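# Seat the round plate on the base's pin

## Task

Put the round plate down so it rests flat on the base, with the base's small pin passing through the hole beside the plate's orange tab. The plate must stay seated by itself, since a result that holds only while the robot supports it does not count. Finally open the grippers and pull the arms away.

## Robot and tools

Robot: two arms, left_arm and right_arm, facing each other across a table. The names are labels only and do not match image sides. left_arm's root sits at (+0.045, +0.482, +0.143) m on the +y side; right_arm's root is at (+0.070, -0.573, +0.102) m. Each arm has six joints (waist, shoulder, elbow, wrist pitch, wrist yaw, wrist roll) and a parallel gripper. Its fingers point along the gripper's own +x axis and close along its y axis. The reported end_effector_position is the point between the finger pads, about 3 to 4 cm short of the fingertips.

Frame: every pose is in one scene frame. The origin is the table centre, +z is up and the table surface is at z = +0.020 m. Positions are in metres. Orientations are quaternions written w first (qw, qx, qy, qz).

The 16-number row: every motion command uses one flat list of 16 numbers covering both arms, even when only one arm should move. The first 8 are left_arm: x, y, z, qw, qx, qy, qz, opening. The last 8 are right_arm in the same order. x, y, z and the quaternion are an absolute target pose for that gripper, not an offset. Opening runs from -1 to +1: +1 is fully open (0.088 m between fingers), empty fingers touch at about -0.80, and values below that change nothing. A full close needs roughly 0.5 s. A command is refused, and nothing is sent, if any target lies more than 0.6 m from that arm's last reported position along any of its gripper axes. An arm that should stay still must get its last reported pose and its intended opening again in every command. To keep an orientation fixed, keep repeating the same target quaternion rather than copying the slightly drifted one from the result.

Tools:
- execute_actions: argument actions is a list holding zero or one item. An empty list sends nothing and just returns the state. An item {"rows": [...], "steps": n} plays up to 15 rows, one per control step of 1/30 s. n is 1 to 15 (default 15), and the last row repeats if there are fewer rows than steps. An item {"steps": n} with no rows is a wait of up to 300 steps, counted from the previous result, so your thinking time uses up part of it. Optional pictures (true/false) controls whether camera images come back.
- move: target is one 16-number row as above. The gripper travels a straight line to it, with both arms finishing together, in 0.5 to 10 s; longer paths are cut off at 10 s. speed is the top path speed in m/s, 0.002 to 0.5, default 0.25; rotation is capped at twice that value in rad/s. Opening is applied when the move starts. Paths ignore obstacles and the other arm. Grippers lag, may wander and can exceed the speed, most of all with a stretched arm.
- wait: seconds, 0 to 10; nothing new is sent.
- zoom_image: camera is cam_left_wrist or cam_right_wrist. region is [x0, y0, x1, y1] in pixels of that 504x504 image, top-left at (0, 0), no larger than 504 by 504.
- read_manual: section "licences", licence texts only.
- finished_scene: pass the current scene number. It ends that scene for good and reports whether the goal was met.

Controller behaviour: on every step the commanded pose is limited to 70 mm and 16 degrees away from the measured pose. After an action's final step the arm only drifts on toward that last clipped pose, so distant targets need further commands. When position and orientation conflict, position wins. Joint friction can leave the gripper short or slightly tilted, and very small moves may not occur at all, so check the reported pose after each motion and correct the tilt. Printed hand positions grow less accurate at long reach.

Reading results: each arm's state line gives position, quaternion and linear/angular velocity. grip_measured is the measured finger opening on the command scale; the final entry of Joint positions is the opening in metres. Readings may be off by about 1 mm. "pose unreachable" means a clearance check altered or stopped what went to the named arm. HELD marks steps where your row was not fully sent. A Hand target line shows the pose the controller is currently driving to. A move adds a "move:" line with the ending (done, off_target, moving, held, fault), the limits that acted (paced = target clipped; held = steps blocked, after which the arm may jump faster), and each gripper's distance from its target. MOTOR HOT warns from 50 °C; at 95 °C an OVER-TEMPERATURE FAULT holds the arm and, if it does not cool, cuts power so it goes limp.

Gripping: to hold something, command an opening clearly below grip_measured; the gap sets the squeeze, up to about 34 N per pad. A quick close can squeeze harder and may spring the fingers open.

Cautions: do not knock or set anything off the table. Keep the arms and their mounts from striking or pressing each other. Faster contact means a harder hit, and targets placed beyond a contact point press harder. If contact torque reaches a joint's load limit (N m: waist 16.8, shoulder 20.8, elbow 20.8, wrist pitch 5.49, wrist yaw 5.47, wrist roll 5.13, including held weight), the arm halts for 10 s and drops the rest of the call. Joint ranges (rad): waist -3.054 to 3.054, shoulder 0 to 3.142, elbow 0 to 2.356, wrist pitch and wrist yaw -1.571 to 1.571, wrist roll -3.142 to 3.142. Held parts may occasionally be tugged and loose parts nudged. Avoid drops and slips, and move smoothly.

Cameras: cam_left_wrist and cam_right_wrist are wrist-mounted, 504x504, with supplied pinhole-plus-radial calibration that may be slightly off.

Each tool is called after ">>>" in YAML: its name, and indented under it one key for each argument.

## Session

>>> move:
  target: [0.0,0.12,0.42,0.579,0.406,0.406,-0.579,1, 0.07,-0.25,0.40,0.579,-0.406,0.406,0.579,1]

Scene clock: 4.43 s of 4150.00 s.
left_arm: end_effector_position=(-0.0021, +0.1221, +0.4214) grip_measured=+0.988 end_effector_quat_wxyz=(+0.571, +0.409, +0.415, -0.579) end_effector_velocity=(+0.002, -0.002, +0.002) end_effector_angular_velocity=(-0.013, -0.007, -0.002) | right_arm: end_effector_position=(+0.0709, -0.2512, +0.3995) grip_measured=+0.996 end_effector_quat_wxyz=(+0.580, -0.402, +0.407, +0.580) end_effector_velocity=(+0.002, -0.004, +0.003) end_effector_angular_velocity=(-0.007, -0.009, +0.002)
Joint positions: left_arm=[ 0.285  1.775  2.045 -1.516 -0.033 -0.136  0.087] | right_arm=[ 0.015  1.622  1.949 -1.546 -0.007 -0.     0.088]
Joint velocities: left_arm=[ 0.002 -0.002  0.002  0.007 -0.007  0.007 -0.   ] | right_arm=[-0.002 -0.002  0.012 -0.022  0.007 -0.007 -0.   ]
Motor temperatures (°C, as the motors report them): left_arm=[27 29 32 31 27 30] | right_arm=[30 28 30 28 28 26]
Heat: left arm: hottest elbow 32 °C (+0.0 °C/min); right arm: hottest waist 30 °C (+0.0 °C/min).
Hand target (left_arm): -0.000, +0.119, +0.420; +0.572, +0.411, +0.413, -0.577
Hand target (right_arm): +0.070, -0.249, +0.399; +0.579, -0.403, +0.409, +0.579
Off the commanded pose (left_arm): 0.003 m, 1 deg.
Off the commanded pose (right_arm): 0.002 m, 0 deg.
move: done
camera_calibration (this result's frames):
cam_left_wrist: T_world_to_cam=[[-0.999864, -0.0160468, 0.00390463, 0.0110172], [-0.0156988, 0.99691, 0.076965, -0.136448], [-0.00512761, 0.0768933, -0.997026, 0.485698], [0, 0, 0, 1]] pos_world=[0.011364, 0.0988565, 0.494713]
cam_right_wrist: T_world_to_cam=[[0.998514, -0.0196128, -0.0508502, -0.0409332], [-0.0194642, -0.999805, 0.00341486, -0.22605], [-0.0509072, -0.00242003, -0.9987, 0.477428], [0, 0, 0, 1]] pos_world=[0.060777, -0.225653, 0.475498]

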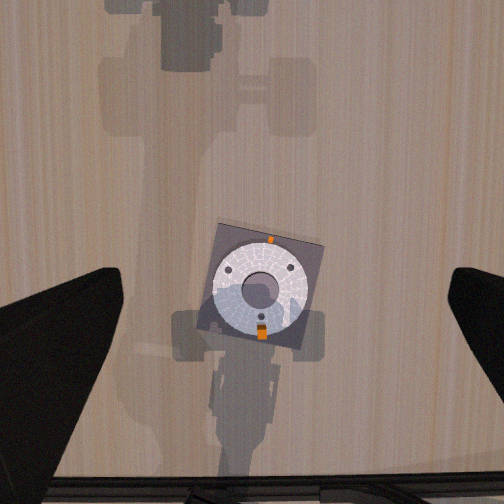

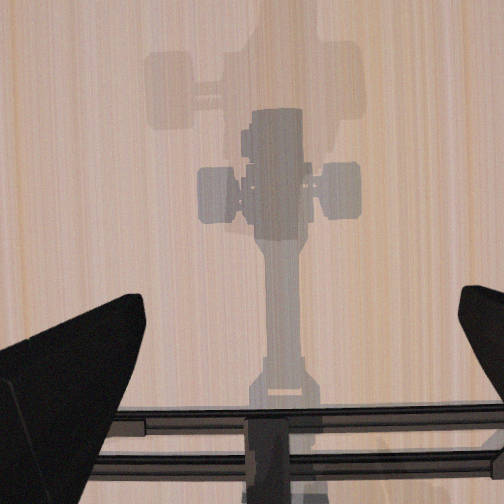

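>>> move:
  target: [-0.0015,0.220,0.135,0.513,0.487,0.513,-0.487,0.0, 0.0,-0.05,0.20,0.696,-0.123,0.123,0.696,1]

Scene clock: 18.77 s of 4150.00 s.
left_arm: end_effector_position=(+0.0005, +0.2193, +0.1401) grip_measured=+0.000 end_effector_quat_wxyz=(+0.516, +0.483, +0.509, -0.490) end_effector_velocity=(+0.001, +0.004, -0.002) end_effector_angular_velocity=(+0.016, -0.010, +0.020) | right_arm: end_effector_position=(+0.0012, -0.0521, +0.2069) grip_measured=+0.996 end_effector_quat_wxyz=(+0.696, -0.118, +0.121, +0.698) end_effector_velocity=(-0.002, -0.000, -0.006) end_effector_angular_velocity=(-0.008, -0.020, +0.017)
Joint positions: left_arm=[ 0.259  1.723  0.851 -0.685 -0.003 -0.222  0.039] | right_arm=[0.199 2.002 1.048 0.61  0.164 0.063 0.088]
Joint velocities: left_arm=[-0.002  0.002 -0.007 -0.007 -0.007 -0.022 -0.   ] | right_arm=[ 0.002  0.012 -0.002  0.007 -0.007 -0.022 -0.   ]
Motor temperatures (°C, as the motors report them): left_arm=[27 32 34 32 27 30] | right_arm=[30 30 31 28 28 26]
Heat: left arm: hottest elbow 34 °C (+9.6 °C/min); right arm: hottest elbow 31 °C (+3.2 °C/min).
Hand target (left_arm): -0.001, +0.223, +0.136; +0.513, +0.487, +0.513, -0.487
Hand target (right_arm): +0.000, -0.052, +0.200; +0.695, -0.125, +0.121, +0.698
Off the commanded pose (left_arm): 0.006 m, 1 deg.
Off the commanded pose (right_arm): 0.007 m, 1 deg.
After step 90, 9.00 s passed at rest.
move: done
camera_calibration (this result's frames):
cam_left_wrist: T_world_to_cam=[[-0.99749, -0.0692816, -0.0146085, 0.0305744], [-0.0696387, 0.922658, 0.379279, -0.237727], [-0.0127984, 0.379344, -0.925167, 0.121389], [0, 0, 0, 1]] pos_world=[0.0154962, 0.175411, 0.202916]
cam_right_wrist: T_world_to_cam=[[0.998594, 0.0268111, -0.0457375, 0.0241956], [-0.0179967, -0.640052, -0.768121, 0.150653], [-0.0498685, 0.767864, -0.63867, 0.247667], [0, 0, 0, 1]] pos_world=[-0.00909957, -0.0943975, 0.275003]

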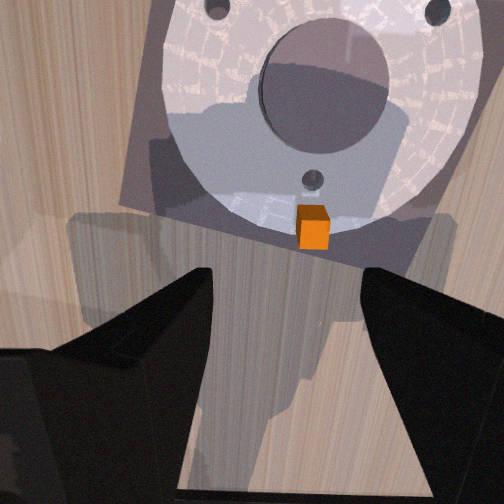

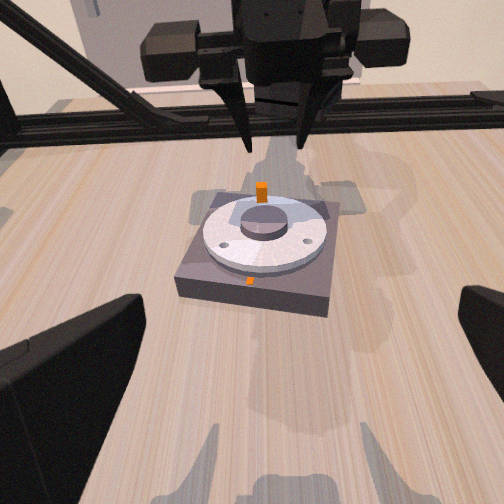

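>>> move:
  target: [-0.013,0.215,0.100,0.505,0.495,0.505,-0.495,0.0, 0.0,-0.05,0.20,0.696,-0.123,0.123,0.696,1]
  speed: 0.08

>>> zoom_image:
  camera: "cam_right_wrist"
  region: [170,130,350,290]

Scene clock: 27.60 s of 4150.00 s.
left_arm: end_effector_position=(-0.0119, +0.2122, +0.1039) grip_measured=+0.000 end_effector_quat_wxyz=(+0.508, +0.492, +0.502, -0.498) end_effector_velocity=(+0.002, -0.001, -0.003) end_effector_angular_velocity=(-0.002, -0.022, +0.020) | right_arm: end_effector_position=(+0.0016, -0.0520, +0.2042) grip_measured=+0.996 end_effector_quat_wxyz=(+0.697, -0.120, +0.122, +0.697) end_effector_velocity=(-0.002, +0.000, +0.001) end_effector_angular_velocity=(-0.004, +0.014, +0.016)
Joint positions: left_arm=[ 0.219  1.855  0.834 -0.537 -0.003 -0.231  0.039] | right_arm=[0.199 2.008 1.048 0.612 0.167 0.063 0.088]
Joint velocities: left_arm=[-0.002  0.012  0.002  0.007 -0.022 -0.022 -0.   ] | right_arm=[-0.002 -0.002  0.002 -0.007 -0.022  0.007 -0.   ]
Motor temperatures (°C, as the motors report them): left_arm=[27 32 34 32 27 30] | right_arm=[30 32 32 29 28 26]
Heat: left arm: hottest elbow 34 °C (+6.5 °C/min); right arm: hottest shoulder 32 °C (+4.4 °C/min).
Hand target (left_arm): -0.013, +0.215, +0.100; +0.505, +0.495, +0.505, -0.495
Hand target (right_arm): +0.000, -0.050, +0.200; +0.696, -0.123, +0.123, +0.696
Off the commanded pose (left_arm): 0.005 m, 1 deg.
Off the commanded pose (right_arm): 0.005 m, 0 deg.
After step 90, 4.90 s passed at rest.
move: done
camera_calibration (this result's frames):
cam_left_wrist: T_world_to_cam=[[-0.999182, -0.0376519, -0.0147686, 0.0104363], [-0.0404392, 0.923975, 0.380308, -0.218367], [-0.000673487, 0.380594, -0.924742, 0.0902451], [0, 0, 0, 1]] pos_world=[0.00165797, 0.167812, 0.166654]
cam_right_wrist: T_world_to_cam=[[0.998758, 0.0238945, -0.0437192, 0.0230733], [-0.0181303, -0.643028, -0.765628, 0.148046], [-0.046407, 0.765469, -0.641797, 0.246379], [0, 0, 0, 1]] pos_world=[-0.00892685, -0.093949, 0.272482]

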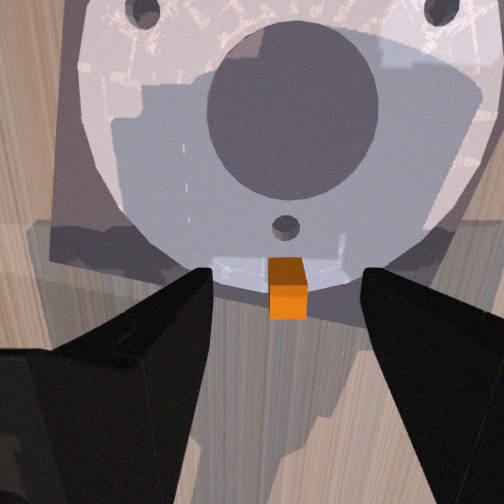

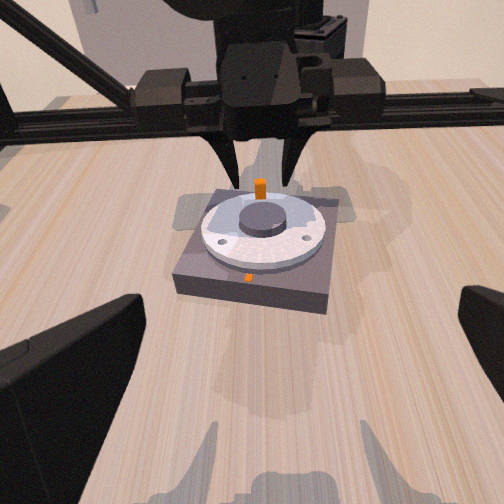

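Region (170, 130, 350, 290) of cam_right_wrist's 504x504 image, scaled by 2.800, with more detail than that image has.

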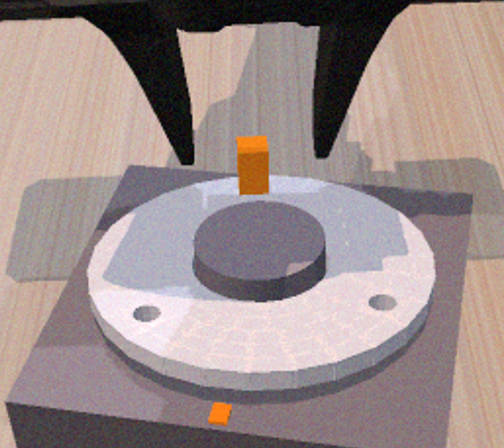

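>>> move:
  target: [-0.012,0.212,0.093,0.505,0.495,0.505,-0.495,-0.42, 0.0,-0.05,0.20,0.696,-0.123,0.123,0.696,1]
  speed: 0.08

>>> move:
  target: [-0.031,0.2078,0.097,0.596,0.380,0.596,-0.380,-0.42, 0.0,-0.05,0.20,0.696,-0.123,0.123,0.696,1]
  speed: 0.12

>>> move:
  target: [-0.0465,0.1959,0.097,0.664,0.242,0.664,-0.242,-0.42, 0.0,-0.05,0.20,0.696,-0.123,0.123,0.696,1]
  speed: 0.12

>>> move:
  target: [-0.0555,0.1786,0.097,0.701,0.092,0.701,-0.092,-0.42, 0.0,-0.05,0.20,0.696,-0.123,0.123,0.696,1]
  speed: 0.12

Scene clock: 35.53 s of 4150.00 s.
left_arm: end_effector_position=(-0.0123, +0.2112, +0.0958) grip_measured=-0.419 end_effector_quat_wxyz=(+0.507, +0.493, +0.503, -0.497) end_effector_velocity=(+0.001, +0.002, +0.000) end_effector_angular_velocity=(+0.006, -0.009, +0.005) | right_arm: end_effector_position=(+0.0014, -0.0519, +0.2040) grip_measured=+0.996 end_effector_quat_wxyz=(+0.697, -0.120, +0.122, +0.697) end_effector_velocity=(+0.003, -0.001, -0.004) end_effector_angular_velocity=(-0.012, -0.007, +0.002)
Joint positions: left_arm=[ 0.219  1.887  0.834 -0.51  -0.003 -0.231  0.018] | right_arm=[0.199 2.009 1.048 0.612 0.167 0.063 0.088]
Joint velocities: left_arm=[-0.002 -0.002 -0.002 -0.007 -0.007 -0.007 -0.   ] | right_arm=[-0.007  0.002 -0.002 -0.007 -0.007 -0.007 -0.   ]
Motor temperatures (°C, as the motors report them): left_arm=[27 33 33 31 27 30] | right_arm=[30 33 32 30 28 26]
Heat: left arm: hottest shoulder 33 °C (+3.4 °C/min); right arm: hottest shoulder 33 °C (+5.1 °C/min).
Hand target (left_arm): -0.012, +0.212, +0.093; +0.505, +0.495, +0.505, -0.495
Hand target (right_arm): -0.000, -0.050, +0.200; +0.696, -0.123, +0.123, +0.696
Off the commanded pose (left_arm): 0.003 m, 0 deg.
Off the commanded pose (right_arm): 0.005 m, 0 deg.
After step 90, 4.23 s passed at rest.
move: done
camera_calibration (this result's frames):
cam_left_wrist: T_world_to_cam=[[-0.999179, -0.0371902, -0.0160799, 0.00997083], [-0.0405144, 0.921992, 0.385083, -0.214372], [0.000504224, 0.385418, -0.922742, 0.0819947], [0, 0, 0, 1]] pos_world=[0.00123614, 0.166418, 0.158371]
cam_right_wrist: T_world_to_cam=[[0.998752, 0.0242591, -0.0436607, 0.023283], [-0.0178331, -0.643323, -0.765387, 0.147838], [-0.0466555, 0.765211, -0.642087, 0.246215], [0, 0, 0, 1]] pos_world=[-0.00913023, -0.093864, 0.272261]

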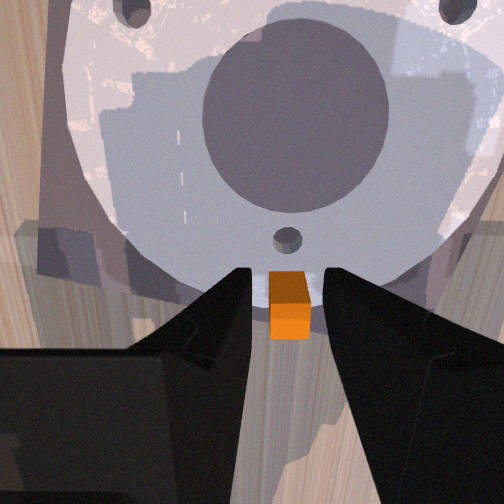

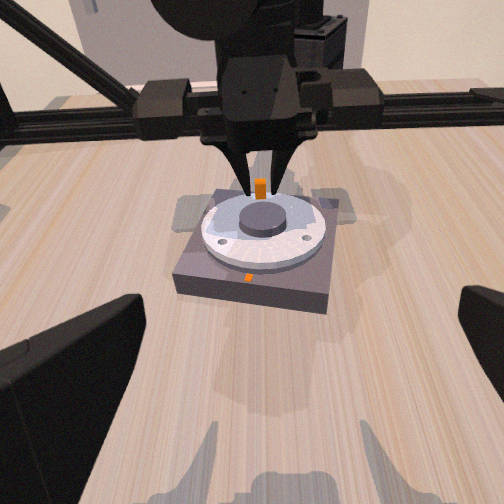

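Scene clock: 37.63 s of 4150.00 s.
left_arm: end_effector_position=(-0.0285, +0.2082, +0.0984) grip_measured=-0.420 end_effector_quat_wxyz=(+0.598, +0.379, +0.594, -0.381) end_effector_velocity=(+0.001, +0.003, -0.001) end_effector_angular_velocity=(+0.010, -0.010, +0.020) | right_arm: end_effector_position=(+0.0014, -0.0518, +0.2041) grip_measured=+0.996 end_effector_quat_wxyz=(+0.697, -0.120, +0.121, +0.697) end_effector_velocity=(+0.000, +0.000, -0.002) end_effector_angular_velocity=(-0.008, -0.020, +0.012)
Joint positions: left_arm=[ 0.164  1.901  0.869 -0.534 -0.005 -0.701  0.018] | right_arm=[0.199 2.009 1.049 0.612 0.167 0.063 0.088]
Joint velocities: left_arm=[-0.002  0.002 -0.002 -0.007 -0.007 -0.022 -0.   ] | right_arm=[-0.002  0.002  0.002 -0.007 -0.007 -0.022 -0.   ]
Motor temperatures (°C, as the motors report them): left_arm=[27 33 33 31 27 30] | right_arm=[30 33 32 30 28 26]
Heat: left arm: hottest shoulder 33 °C (+3.2 °C/min); right arm: hottest shoulder 33 °C (+4.8 °C/min).
Hand target (left_arm): -0.031, +0.208, +0.097; +0.596, +0.380, +0.596, -0.380
Hand target (right_arm): +0.000, -0.050, +0.200; +0.696, -0.123, +0.123, +0.696
Off the commanded pose (left_arm): 0.003 m, 0 deg.
Off the commanded pose (right_arm): 0.005 m, 0 deg.
move: done
camera_calibration (this result's frames):
cam_left_wrist: T_world_to_cam=[[-0.89904, -0.437603, -0.0151918, 0.0797996], [-0.408934, 0.826727, 0.386389, -0.204054], [-0.156525, 0.353592, -0.922211, 0.087652], [0, 0, 0, 1]] pos_world=[0.00201842, 0.172624, 0.16089]
cam_right_wrist: T_world_to_cam=[[0.998749, 0.0242755, -0.0437192, 0.0233164], [-0.017885, -0.643035, -0.765628, 0.148074], [-0.046699, 0.765452, -0.641797, 0.246195], [0, 0, 0, 1]] pos_world=[-0.00914187, -0.0937995, 0.272396]

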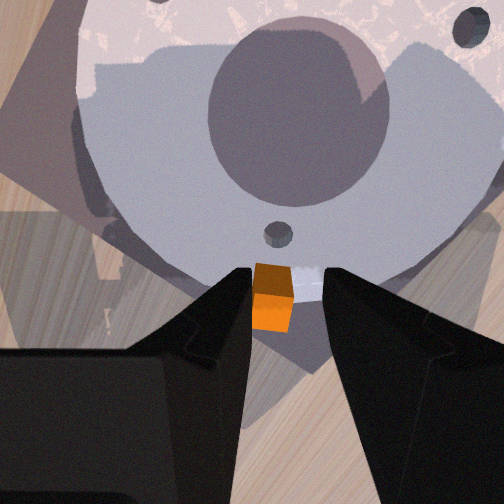

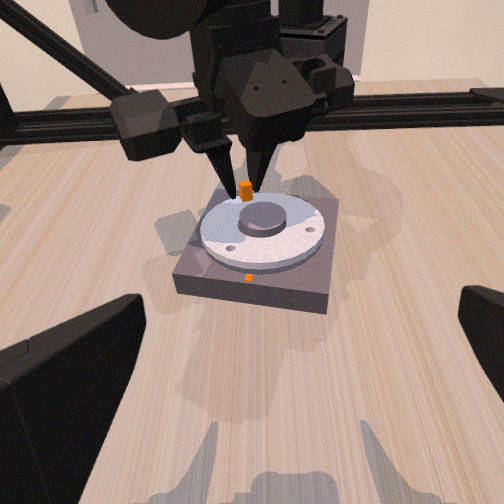

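Scene clock: 39.80 s of 4150.00 s.
left_arm: end_effector_position=(-0.0441, +0.1965, +0.0985) grip_measured=-0.420 end_effector_quat_wxyz=(+0.666, +0.241, +0.663, -0.244) end_effector_velocity=(+0.000, +0.006, -0.001) end_effector_angular_velocity=(+0.028, -0.001, +0.020) | right_arm: end_effector_position=(+0.0014, -0.0518, +0.2039) grip_measured=+0.996 end_effector_quat_wxyz=(+0.697, -0.120, +0.122, +0.697) end_effector_velocity=(+0.000, -0.001, -0.001) end_effector_angular_velocity=(-0.008, +0.008, +0.002)
Joint positions: left_arm=[ 0.124  1.947  0.94  -0.559 -0.005 -1.176  0.018] | right_arm=[0.199 2.009 1.049 0.612 0.167 0.063 0.088]
Joint velocities: left_arm=[-0.002  0.002 -0.002 -0.022  0.007 -0.022 -0.   ] | right_arm=[-0.002 -0.002 -0.002 -0.007 -0.007  0.007  0.   ]
Motor temperatures (°C, as the motors report them): left_arm=[27 33 33 31 27 30] | right_arm=[30 34 32 30 28 26]
Heat: left arm: hottest shoulder 33 °C (+3.0 °C/min); right arm: hottest shoulder 34 °C (+6.0 °C/min).
Hand target (left_arm): -0.046, +0.196, +0.097; +0.665, +0.242, +0.664, -0.242
Hand target (right_arm): +0.000, -0.050, +0.200; +0.696, -0.123, +0.123, +0.696
Off the commanded pose (left_arm): 0.003 m, 0 deg.
Off the commanded pose (right_arm): 0.005 m, 0 deg.
move: done
camera_calibration (this result's frames):
cam_left_wrist: T_world_to_cam=[[-0.630737, -0.775891, -0.0128121, 0.138695], [-0.718522, 0.577705, 0.387276, -0.1656], [-0.293082, 0.253475, -0.921875, 0.103021], [0, 0, 0, 1]] pos_world=[-0.00131382, 0.177167, 0.160883]
cam_right_wrist: T_world_to_cam=[[0.998752, 0.0242591, -0.0436607, 0.0232951], [-0.0178331, -0.643323, -0.765387, 0.147863], [-0.0466555, 0.765211, -0.642087, 0.246118], [0, 0, 0, 1]] pos_world=[-0.00914643, -0.0937743, 0.272219]

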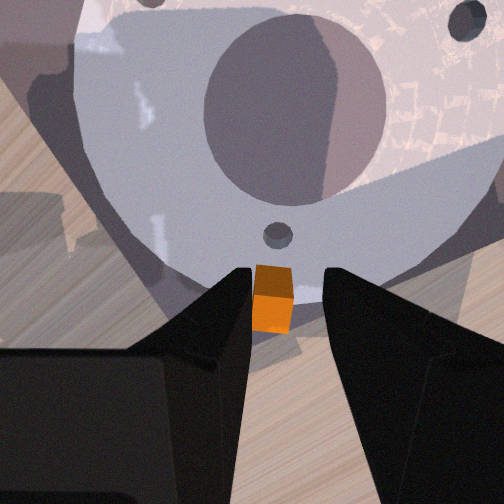

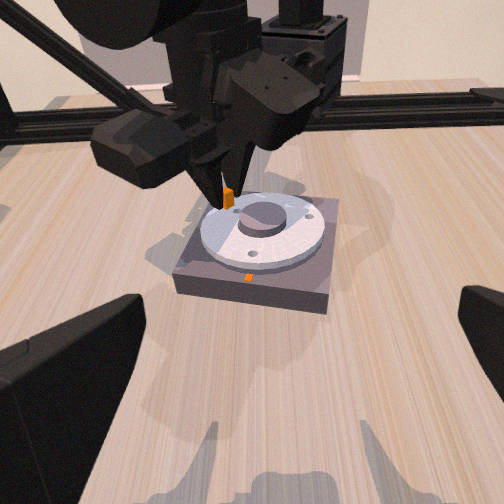

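Scene clock: 42.00 s of 4150.00 s.
left_arm: end_effector_position=(-0.0534, +0.1794, +0.0986) grip_measured=-0.420 end_effector_quat_wxyz=(-0.702, -0.091, -0.700, +0.094) end_effector_velocity=(-0.001, +0.003, +0.000) end_effector_angular_velocity=(+0.009, +0.005, +0.034) | right_arm: end_effector_position=(+0.0013, -0.0517, +0.2041) grip_measured=+0.996 end_effector_quat_wxyz=(+0.697, -0.120, +0.121, +0.697) end_effector_velocity=(-0.000, +0.001, +0.004) end_effector_angular_velocity=(+0.012, -0.002, +0.007)
Joint positions: left_arm=[ 0.113  2.003  1.028 -0.592 -0.003 -1.625  0.018] | right_arm=[0.199 2.009 1.049 0.612 0.167 0.063 0.088]
Joint velocities: left_arm=[-0.002 -0.002 -0.002 -0.007  0.007 -0.037 -0.   ] | right_arm=[-0.002 -0.002  0.002  0.007 -0.007 -0.007 -0.   ]
Motor temperatures (°C, as the motors report them): left_arm=[27 33 34 31 27 30] | right_arm=[30 34 33 31 28 26]
Heat: left arm: hottest elbow 34 °C (+4.3 °C/min); right arm: hottest shoulder 34 °C (+5.7 °C/min).
Hand target (left_arm): -0.056, +0.179, +0.097; +0.701, +0.092, +0.701, -0.092
Hand target (right_arm): +0.000, -0.050, +0.200; +0.696, -0.123, +0.123, +0.696
Off the commanded pose (left_arm): 0.003 m, 0 deg.
Off the commanded pose (right_arm): 0.005 m, 0 deg.
move: done
camera_calibration (this result's frames):
cam_left_wrist: T_world_to_cam=[[-0.242599, -0.970064, -0.0109943, 0.174957], [-0.894448, 0.219272, 0.389721, -0.10779], [-0.375643, 0.10438, -0.920867, 0.127014], [0, 0, 0, 1]] pos_world=[-0.00625664, 0.180097, 0.160895]
cam_right_wrist: T_world_to_cam=[[0.998749, 0.0242755, -0.0437192, 0.0233285], [-0.017885, -0.643035, -0.765628, 0.148099], [-0.046699, 0.765452, -0.641797, 0.246098], [0, 0, 0, 1]] pos_world=[-0.00915806, -0.0937098, 0.272353]

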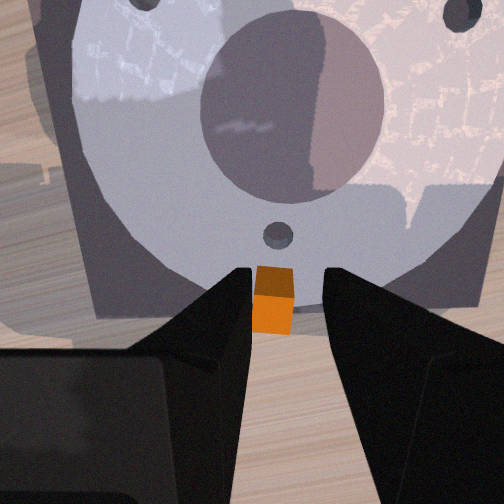

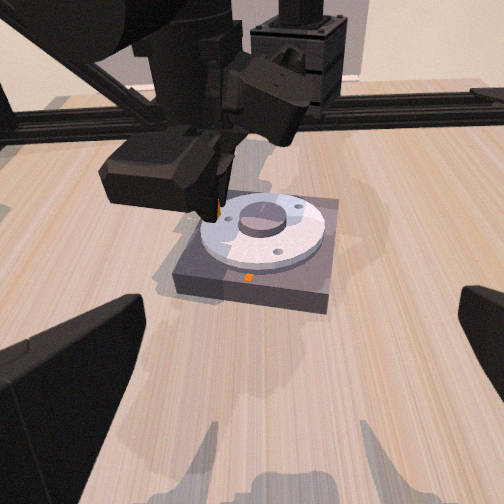

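>>> move:
  target: [-0.0563,0.1592,0.098,0.704,-0.062,0.704,0.062,-0.42, 0.0,-0.05,0.20,0.696,-0.123,0.123,0.696,1]
  speed: 0.12

>>> move:
  target: [-0.0489,0.1412,0.098,0.674,-0.213,0.674,0.213,-0.42, 0.0,-0.05,0.20,0.696,-0.123,0.123,0.696,1]
  speed: 0.12

>>> move:
  target: [-0.0345,0.128,0.098,0.618,-0.343,0.618,0.343,-0.42, 0.0,-0.05,0.20,0.696,-0.123,0.123,0.696,1]
  speed: 0.12

>>> move:
  target: [-0.0236,0.1235,0.098,0.586,-0.395,0.586,0.395,-0.42, 0.0,-0.05,0.20,0.696,-0.123,0.123,0.696,1]
  speed: 0.05

Scene clock: 52.20 s of 4150.00 s.
left_arm: end_effector_position=(-0.0572, +0.1605, +0.1001) grip_measured=-0.420 end_effector_quat_wxyz=(-0.704, +0.061, -0.705, -0.057) end_effector_velocity=(-0.002, -0.001, +0.000) end_effector_angular_velocity=(-0.009, -0.005, +0.015) | right_arm: end_effector_position=(+0.0013, -0.0516, +0.2039) grip_measured=+0.996 end_effector_quat_wxyz=(+0.697, -0.120, +0.122, +0.697) end_effector_velocity=(+0.000, +0.000, +0.001) end_effector_angular_velocity=(-0.003, -0.019, +0.012)
Joint positions: left_arm=[ 0.121  2.055  1.119 -0.63  -0.001 -2.046  0.018] | right_arm=[0.199 2.01  1.049 0.612 0.167 0.063 0.088]
Joint velocities: left_arm=[-0.007 -0.002 -0.002  0.007 -0.007 -0.022 -0.   ] | right_arm=[-0.002 -0.002  0.002 -0.007 -0.007 -0.022 -0.   ]
Motor temperatures (°C, as the motors report them): left_arm=[27 34 34 31 27 30] | right_arm=[30 35 33 31 28 26]
Heat: left arm: hottest shoulder 34 °C (+3.5 °C/min); right arm: hottest shoulder 35 °C (+5.8 °C/min).
Hand target (left_arm): -0.056, +0.159, +0.098; +0.704, -0.062, +0.704, +0.062
Hand target (right_arm): +0.000, -0.050, +0.200; +0.696, -0.123, +0.123, +0.696
Off the commanded pose (left_arm): 0.003 m, 1 deg.
Off the commanded pose (right_arm): 0.004 m, 0 deg.
After step 90, 5.00 s passed at rest.
move: done
camera_calibration (this result's frames):
cam_left_wrist: T_world_to_cam=[[0.182622, -0.983136, -0.00962923, 0.182026], [-0.903077, -0.171607, 0.393703, -0.045742], [-0.388716, -0.063203, -0.919187, 0.154857], [0, 0, 0, 1]] pos_world=[-0.0143551, 0.180894, 0.162104]
cam_right_wrist: T_world_to_cam=[[0.998752, 0.0242591, -0.0436607, 0.0233194], [-0.0178331, -0.643323, -0.765387, 0.147912], [-0.0466555, 0.765211, -0.642087, 0.245925], [0, 0, 0, 1]] pos_world=[-0.00917881, -0.0935948, 0.272133]

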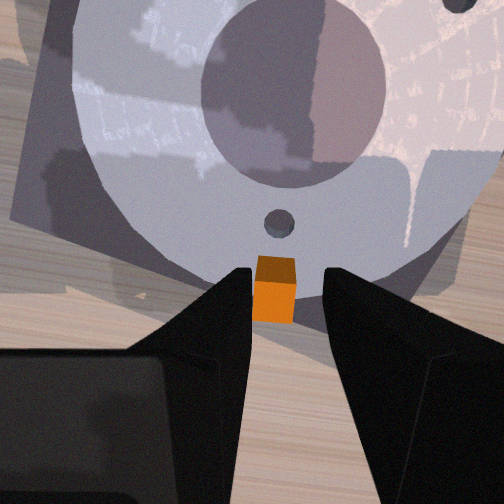

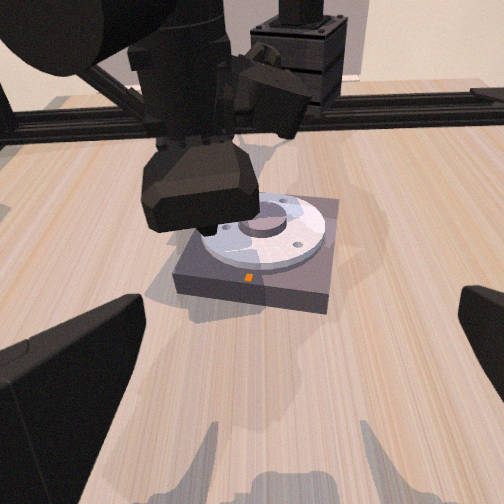

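Scene clock: 54.43 s of 4150.00 s.
left_arm: end_effector_position=(-0.0507, +0.1423, +0.1005) grip_measured=-0.420 end_effector_quat_wxyz=(-0.674, +0.212, -0.677, -0.208) end_effector_velocity=(-0.002, +0.005, -0.000) end_effector_angular_velocity=(+0.023, +0.001, +0.029) | right_arm: end_effector_position=(+0.0013, -0.0516, +0.2039) grip_measured=+0.996 end_effector_quat_wxyz=(+0.697, -0.120, +0.122, +0.697) end_effector_velocity=(+0.000, -0.001, -0.001) end_effector_angular_velocity=(-0.008, -0.020, +0.012)
Joint positions: left_arm=[ 0.155  2.1    1.195 -0.659  0.    -2.448  0.018] | right_arm=[0.199 2.01  1.049 0.612 0.167 0.063 0.088]
Joint velocities: left_arm=[-0.007  0.002  0.002 -0.022  0.007 -0.037 -0.   ] | right_arm=[-0.002 -0.002 -0.002 -0.007 -0.007 -0.022 -0.   ]
Motor temperatures (°C, as the motors report them): left_arm=[27 35 34 31 27 30] | right_arm=[30 36 33 31 28 26]
Heat: left arm: hottest shoulder 35 °C (+4.4 °C/min); right arm: hottest shoulder 36 °C (+6.6 °C/min).
Hand target (left_arm): -0.049, +0.141, +0.098; +0.674, -0.213, +0.674, +0.213
Hand target (right_arm): +0.000, -0.050, +0.200; +0.696, -0.123, +0.123, +0.696
Off the commanded pose (left_arm): 0.003 m, 1 deg.
Off the commanded pose (right_arm): 0.004 m, 0 deg.
move: done
camera_calibration (this result's frames):
cam_left_wrist: T_world_to_cam=[[0.580383, -0.814268, -0.011061, 0.159216], [-0.744575, -0.536111, 0.397736, 0.0162935], [-0.329794, -0.222604, -0.917433, 0.182095], [0, 0, 0, 1]] pos_world=[-0.020221, 0.178915, 0.16234]
cam_right_wrist: T_world_to_cam=[[0.998752, 0.0242591, -0.0436607, 0.0233194], [-0.0178331, -0.643323, -0.765387, 0.147912], [-0.0466555, 0.765211, -0.642087, 0.245925], [0, 0, 0, 1]] pos_world=[-0.00917881, -0.0935948, 0.272133]

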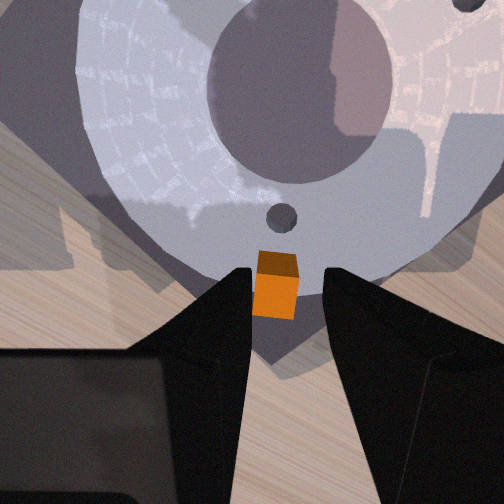

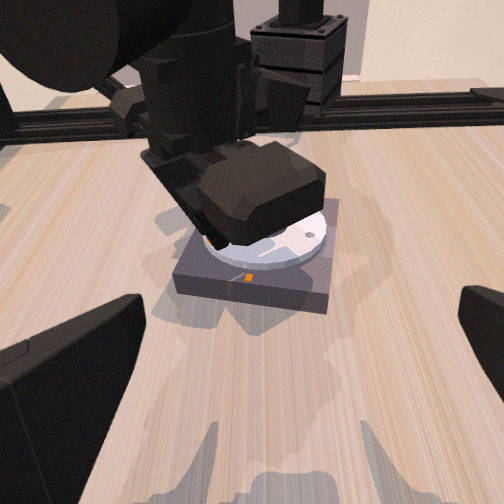

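Scene clock: 56.50 s of 4150.00 s.
left_arm: end_effector_position=(-0.0370, +0.1288, +0.1010) grip_measured=-0.420 end_effector_quat_wxyz=(-0.617, +0.341, -0.623, -0.338) end_effector_velocity=(+0.003, +0.003, -0.001) end_effector_angular_velocity=(+0.007, -0.024, +0.020) | right_arm: end_effector_position=(+0.0013, -0.0515, +0.2038) grip_measured=+0.996 end_effector_quat_wxyz=(+0.697, -0.120, +0.122, +0.697) end_effector_velocity=(+0.003, -0.001, -0.001) end_effector_angular_velocity=(-0.007, -0.011, -0.007)
Joint positions: left_arm=[ 0.202  2.127  1.243 -0.679  0.003 -2.801  0.018] | right_arm=[0.199 2.01  1.05  0.612 0.167 0.063 0.088]
Joint velocities: left_arm=[-0.002 -0.002 -0.007 -0.007 -0.022 -0.022  0.   ] | right_arm=[-0.002 -0.002 -0.002 -0.007  0.007 -0.007  0.   ]
Motor temperatures (°C, as the motors report them): left_arm=[27 35 34 31 27 30] | right_arm=[30 36 33 32 28 26]
Heat: left arm: hottest shoulder 35 °C (+4.3 °C/min); right arm: hottest shoulder 36 °C (+6.4 °C/min).
Hand target (left_arm): -0.035, +0.128, +0.098; +0.618, -0.343, +0.618, +0.343
Hand target (right_arm): +0.000, -0.050, +0.200; +0.696, -0.123, +0.123, +0.696
Off the commanded pose (left_arm): 0.004 m, 1 deg.
Off the commanded pose (right_arm): 0.004 m, 0 deg.
move: done
camera_calibration (this result's frames):
cam_left_wrist: T_world_to_cam=[[0.851855, -0.52354, -0.0157695, 0.113393], [-0.474376, -0.783925, 0.400535, 0.0607327], [-0.222058, -0.333717, -0.916146, 0.202266], [0, 0, 0, 1]] pos_world=[-0.0228693, 0.174475, 0.162767]
cam_right_wrist: T_world_to_cam=[[0.998752, 0.0242591, -0.0436607, 0.0233315], [-0.0178331, -0.643323, -0.765387, 0.147937], [-0.0466555, 0.765211, -0.642087, 0.245828], [0, 0, 0, 1]] pos_world=[-0.009195, -0.0935051, 0.27209]

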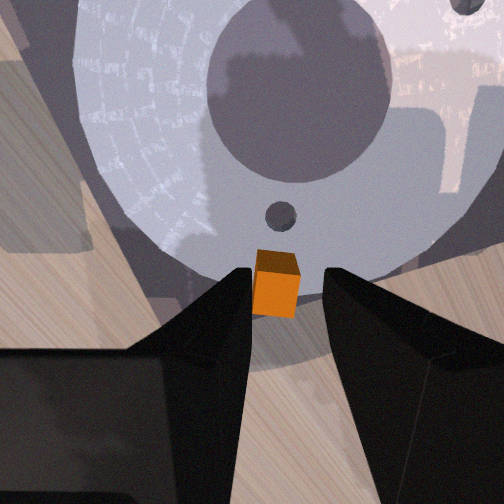

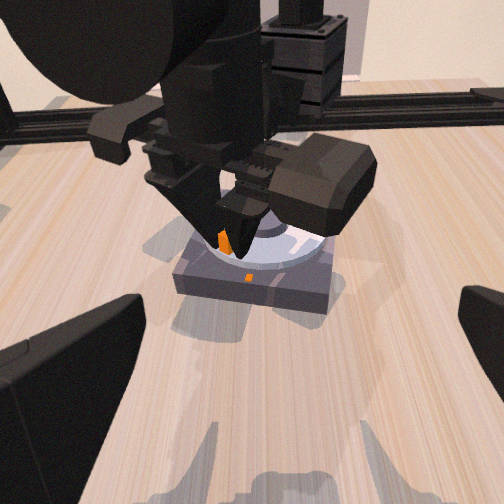

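Scene clock: 58.57 s of 4150.00 s.
left_arm: end_effector_position=(-0.0262, +0.1239, +0.1012) grip_measured=-0.420 end_effector_quat_wxyz=(-0.585, +0.393, -0.592, -0.391) end_effector_velocity=(+0.004, -0.003, +0.002) end_effector_angular_velocity=(-0.016, -0.019, +0.025) | right_arm: end_effector_position=(+0.0011, -0.0516, +0.2038) grip_measured=+0.996 end_effector_quat_wxyz=(+0.696, -0.120, +0.122, +0.697) end_effector_velocity=(+0.000, -0.001, +0.001) end_effector_angular_velocity=(-0.003, -0.005, +0.007)
Joint positions: left_arm=[ 0.234  2.133  1.255 -0.683  0.004 -2.942  0.018] | right_arm=[0.2   2.01  1.05  0.612 0.167 0.063 0.088]
Joint velocities: left_arm=[ 0.002 -0.007 -0.002  0.007 -0.022 -0.022  0.   ] | right_arm=[-0.002 -0.007 -0.002 -0.007 -0.007 -0.007 -0.   ]
Motor temperatures (°C, as the motors report them): left_arm=[27 35 34 31 27 30] | right_arm=[30 36 33 32 28 26]
Heat: left arm: hottest shoulder 35 °C (+4.1 °C/min); right arm: hottest shoulder 36 °C (+6.2 °C/min).
Hand target (left_arm): -0.024, +0.123, +0.098; +0.586, -0.395, +0.586, +0.395
Hand target (right_arm): -0.000, -0.050, +0.200; +0.696, -0.123, +0.123, +0.696
Off the commanded pose (left_arm): 0.004 m, 1 deg.
Off the commanded pose (right_arm): 0.004 m, 0 deg.
move: done
camera_calibration (this result's frames):
cam_left_wrist: T_world_to_cam=[[0.929292, -0.368929, -0.0175255, 0.0847092], [-0.331387, -0.853801, 0.401506, 0.0742481], [-0.163091, -0.367309, -0.915689, 0.208847], [0, 0, 0, 1]] pos_world=[-0.0200537, 0.171356, 0.162913]
cam_right_wrist: T_world_to_cam=[[0.998743, 0.0246401, -0.0436607, 0.0235504], [-0.0175877, -0.643329, -0.765387, 0.147916], [-0.0469474, 0.765193, -0.642087, 0.245838], [0, 0, 0, 1]] pos_world=[-0.00937779, -0.0935354, 0.27209]

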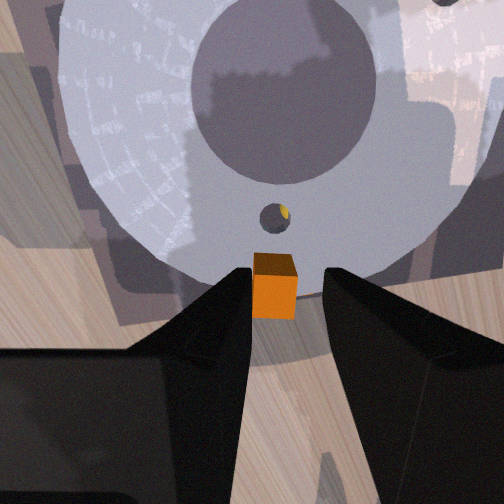

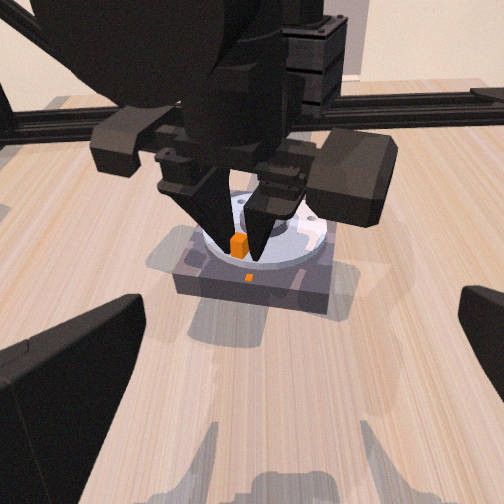

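>>> move:
  target: [-0.0136,0.124,0.098,0.572,-0.416,0.572,0.416,-0.42, 0.0,-0.05,0.20,0.696,-0.123,0.123,0.696,1]
  speed: 0.008

Scene clock: 65.07 s of 4150.00 s.
left_arm: end_effector_position=(-0.0170, +0.1223, +0.1012) grip_measured=-0.420 end_effector_quat_wxyz=(-0.571, +0.414, -0.577, -0.412) end_effector_velocity=(+0.001, +0.001, -0.001) end_effector_angular_velocity=(-0.006, -0.021, +0.015) | right_arm: end_effector_position=(+0.0011, -0.0515, +0.2038) grip_measured=+0.996 end_effector_quat_wxyz=(+0.696, -0.120, +0.122, +0.697) end_effector_velocity=(-0.000, +0.001, +0.004) end_effector_angular_velocity=(+0.012, -0.002, +0.007)
Joint positions: left_arm=[ 0.26   2.133  1.255 -0.684  0.004 -2.987  0.018] | right_arm=[0.2   2.011 1.05  0.612 0.167 0.063 0.088]
Joint velocities: left_arm=[-0.007 -0.002 -0.007  0.007 -0.022 -0.022 -0.   ] | right_arm=[-0.002 -0.002  0.002  0.007 -0.007 -0.007 -0.   ]
Motor temperatures (°C, as the motors report them): left_arm=[27 37 34 31 27 30] | right_arm=[30 37 34 32 28 26]
Heat: left arm: hottest shoulder 37 °C (+5.0 °C/min); right arm: hottest shoulder 37 °C (+7.0 °C/min).
Hand target (left_arm): -0.014, +0.124, +0.098; +0.572, -0.416, +0.572, +0.416
Hand target (right_arm): +0.000, -0.050, +0.200; +0.696, -0.123, +0.123, +0.696
Off the commanded pose (left_arm): 0.005 m, 1 deg.
Off the commanded pose (right_arm): 0.004 m, 0 deg.
move: done
camera_calibration (this result's frames):
cam_left_wrist: T_world_to_cam=[[0.953103, -0.30211, -0.0180177, 0.0678464], [-0.269898, -0.875397, 0.401043, 0.0796406], [-0.136932, -0.377373, -0.915882, 0.211444], [0, 0, 0, 1]] pos_world=[-0.0142164, 0.170007, 0.162941]
cam_right_wrist: T_world_to_cam=[[0.998743, 0.0246401, -0.0436607, 0.0235625], [-0.0175877, -0.643329, -0.765387, 0.14794], [-0.0469474, 0.765193, -0.642087, 0.245741], [0, 0, 0, 1]] pos_world=[-0.00939401, -0.0934457, 0.272047]

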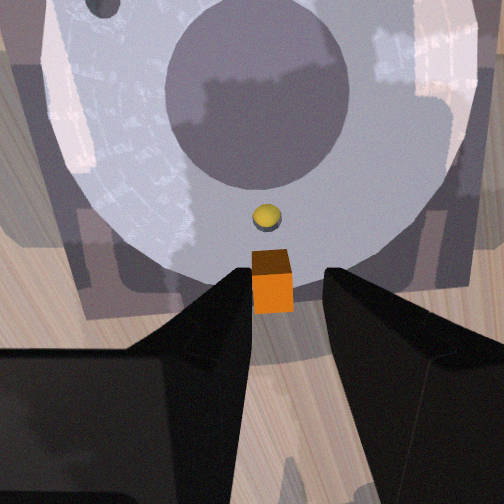

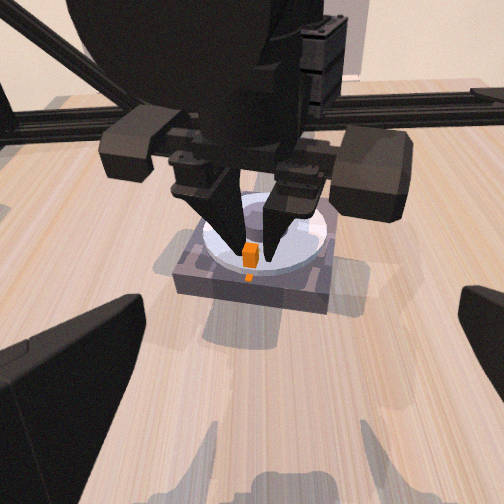

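>>> execute_actions:
  actions:
    - {"rows":[[-0.017,0.1223,0.101,0.572,-0.416,0.572,0.416,0.2, 0.0,-0.05,0.20,0.696,-0.123,0.123,0.696,1]],"steps":10}
  pictures: false

>>> move:
  target: [-0.017,0.13,0.23,0.572,-0.416,0.572,0.416,0.2, 0.0,-0.05,0.20,0.696,-0.123,0.123,0.696,1]

>>> zoom_image:
  camera: "cam_right_wrist"
  region: [160,150,360,320]

Scene clock: 68.97 s of 4150.00 s.
left_arm: end_effector_position=(-0.0168, +0.1233, +0.1015) grip_measured=+0.166 end_effector_quat_wxyz=(-0.571, +0.415, -0.574, -0.416) end_effector_velocity=(-0.003, -0.003, +0.003) end_effector_angular_velocity=(-0.006, +0.008, +0.020) | right_arm: end_effector_position=(+0.0011, -0.0514, +0.2037) grip_measured=+0.996 end_effector_quat_wxyz=(+0.697, -0.120, +0.122, +0.697) end_effector_velocity=(+0.003, +0.000, +0.003) end_effector_angular_velocity=(+0.016, -0.001, +0.002)
Joint positions: left_arm=[ 0.26   2.134  1.257 -0.692  0.004 -2.995  0.047] | right_arm=[0.2   2.011 1.051 0.612 0.167 0.063 0.088]
Joint velocities: left_arm=[-0.002 -0.002  0.012 -0.007  0.007 -0.022  0.014] | right_arm=[-0.007 -0.002 -0.007  0.022 -0.007 -0.007 -0.   ]
Motor temperatures (°C, as the motors report them): left_arm=[27 38 34 31 27 30] | right_arm=[30 37 34 32 28 26]
Heat: left arm: hottest shoulder 38 °C (+5.0 °C/min); right arm: hottest shoulder 37 °C (+7.1 °C/min).
Hand target (left_arm): -0.017, +0.122, +0.101; +0.572, -0.416, +0.572, +0.416
Hand target (right_arm): +0.000, -0.050, +0.200; +0.696, -0.123, +0.123, +0.696
Off the commanded pose (left_arm): 0.001 m, 0 deg.
Off the commanded pose (right_arm): 0.004 m, 0 deg.
Steps of this call (steps 1 to 90: nothing new was sent; then 0.57 s passed at rest; steps 91 to 100: all 10 steps of this action). Readings (end_effector_position):
91: left_arm (-0.0170, +0.1224, +0.1010) | right_arm (+0.0011, -0.0514, +0.2037)
92: left_arm (-0.0170, +0.1227, +0.1010) | right_arm (+0.0011, -0.0514, +0.2037)
94: left_arm (-0.0168, +0.1235, +0.1010) | right_arm (+0.0011, -0.0514, +0.2037)
98: left_arm (-0.0167, +0.1237, +0.1013) | right_arm (+0.0011, -0.0514, +0.2037)
100: the state above

Scene clock: 70.37 s of 4150.00 s.
left_arm: end_effector_position=(-0.0160, +0.1301, +0.2261) grip_measured=+0.200 end_effector_quat_wxyz=(-0.573, +0.413, -0.570, -0.419) end_effector_velocity=(+0.002, -0.000, +0.005) end_effector_angular_velocity=(-0.001, -0.022, -0.010) | right_arm: end_effector_position=(+0.0011, -0.0513, +0.2037) grip_measured=+0.996 end_effector_quat_wxyz=(+0.697, -0.120, +0.122, +0.697) end_effector_velocity=(+0.001, -0.002, -0.003) end_effector_angular_velocity=(-0.012, -0.007, +0.007)
Joint positions: left_arm=[ 0.259  1.927  1.49  -1.142  0.003 -2.999  0.049] | right_arm=[0.2   2.011 1.051 0.612 0.167 0.063 0.088]
Joint velocities: left_arm=[-0.002 -0.002  0.017 -0.022 -0.022  0.007 -0.   ] | right_arm=[-0.002 -0.002 -0.007 -0.007 -0.007 -0.007 -0.   ]
Motor temperatures (°C, as the motors report them): left_arm=[27 38 34 31 27 30] | right_arm=[30 37 34 32 28 26]
Heat: left arm: hottest shoulder 38 °C (+5.0 °C/min); right arm: hottest shoulder 37 °C (+7.0 °C/min).
Hand target (left_arm): -0.017, +0.129, +0.230; +0.572, -0.416, +0.572, +0.416
Hand target (right_arm): +0.000, -0.050, +0.200; +0.696, -0.123, +0.123, +0.696
Off the commanded pose (left_arm): 0.004 m, 1 deg.
Off the commanded pose (right_arm): 0.004 m, 0 deg.
move: done
camera_calibration (this result's frames):
cam_left_wrist: T_world_to_cam=[[0.956455, -0.291223, -0.0195598, 0.0704486], [-0.261626, -0.885101, 0.384901, 0.0416573], [-0.129405, -0.363023, -0.922751, 0.328779], [0, 0, 0, 1]] pos_world=[-0.0139367, 0.176742, 0.288725]
cam_right_wrist: T_world_to_cam=[[0.998757, 0.024283, -0.0435322, 0.0234851], [-0.0177204, -0.643305, -0.765405, 0.147998], [-0.0465908, 0.765225, -0.642075, 0.24555], [0, 0, 0, 1]] pos_world=[-0.00939295, -0.0932629, 0.271963]

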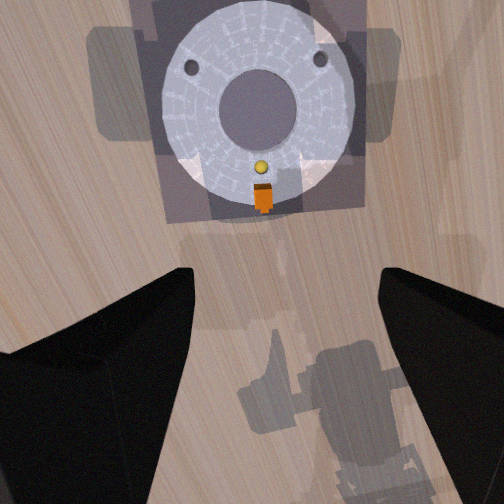

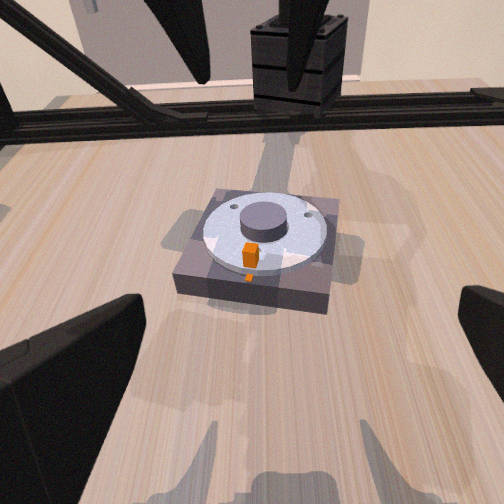

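Region (160, 150, 360, 320) of cam_right_wrist's 504x504 image, scaled by 2.520, with more detail than that image has; it fills the top 428 rows of this view, and the rest is white.

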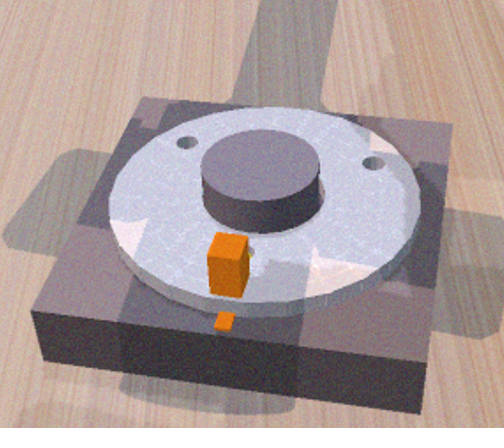

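>>> finished_scene:
  scene: 2

The scene is finished: the task was done.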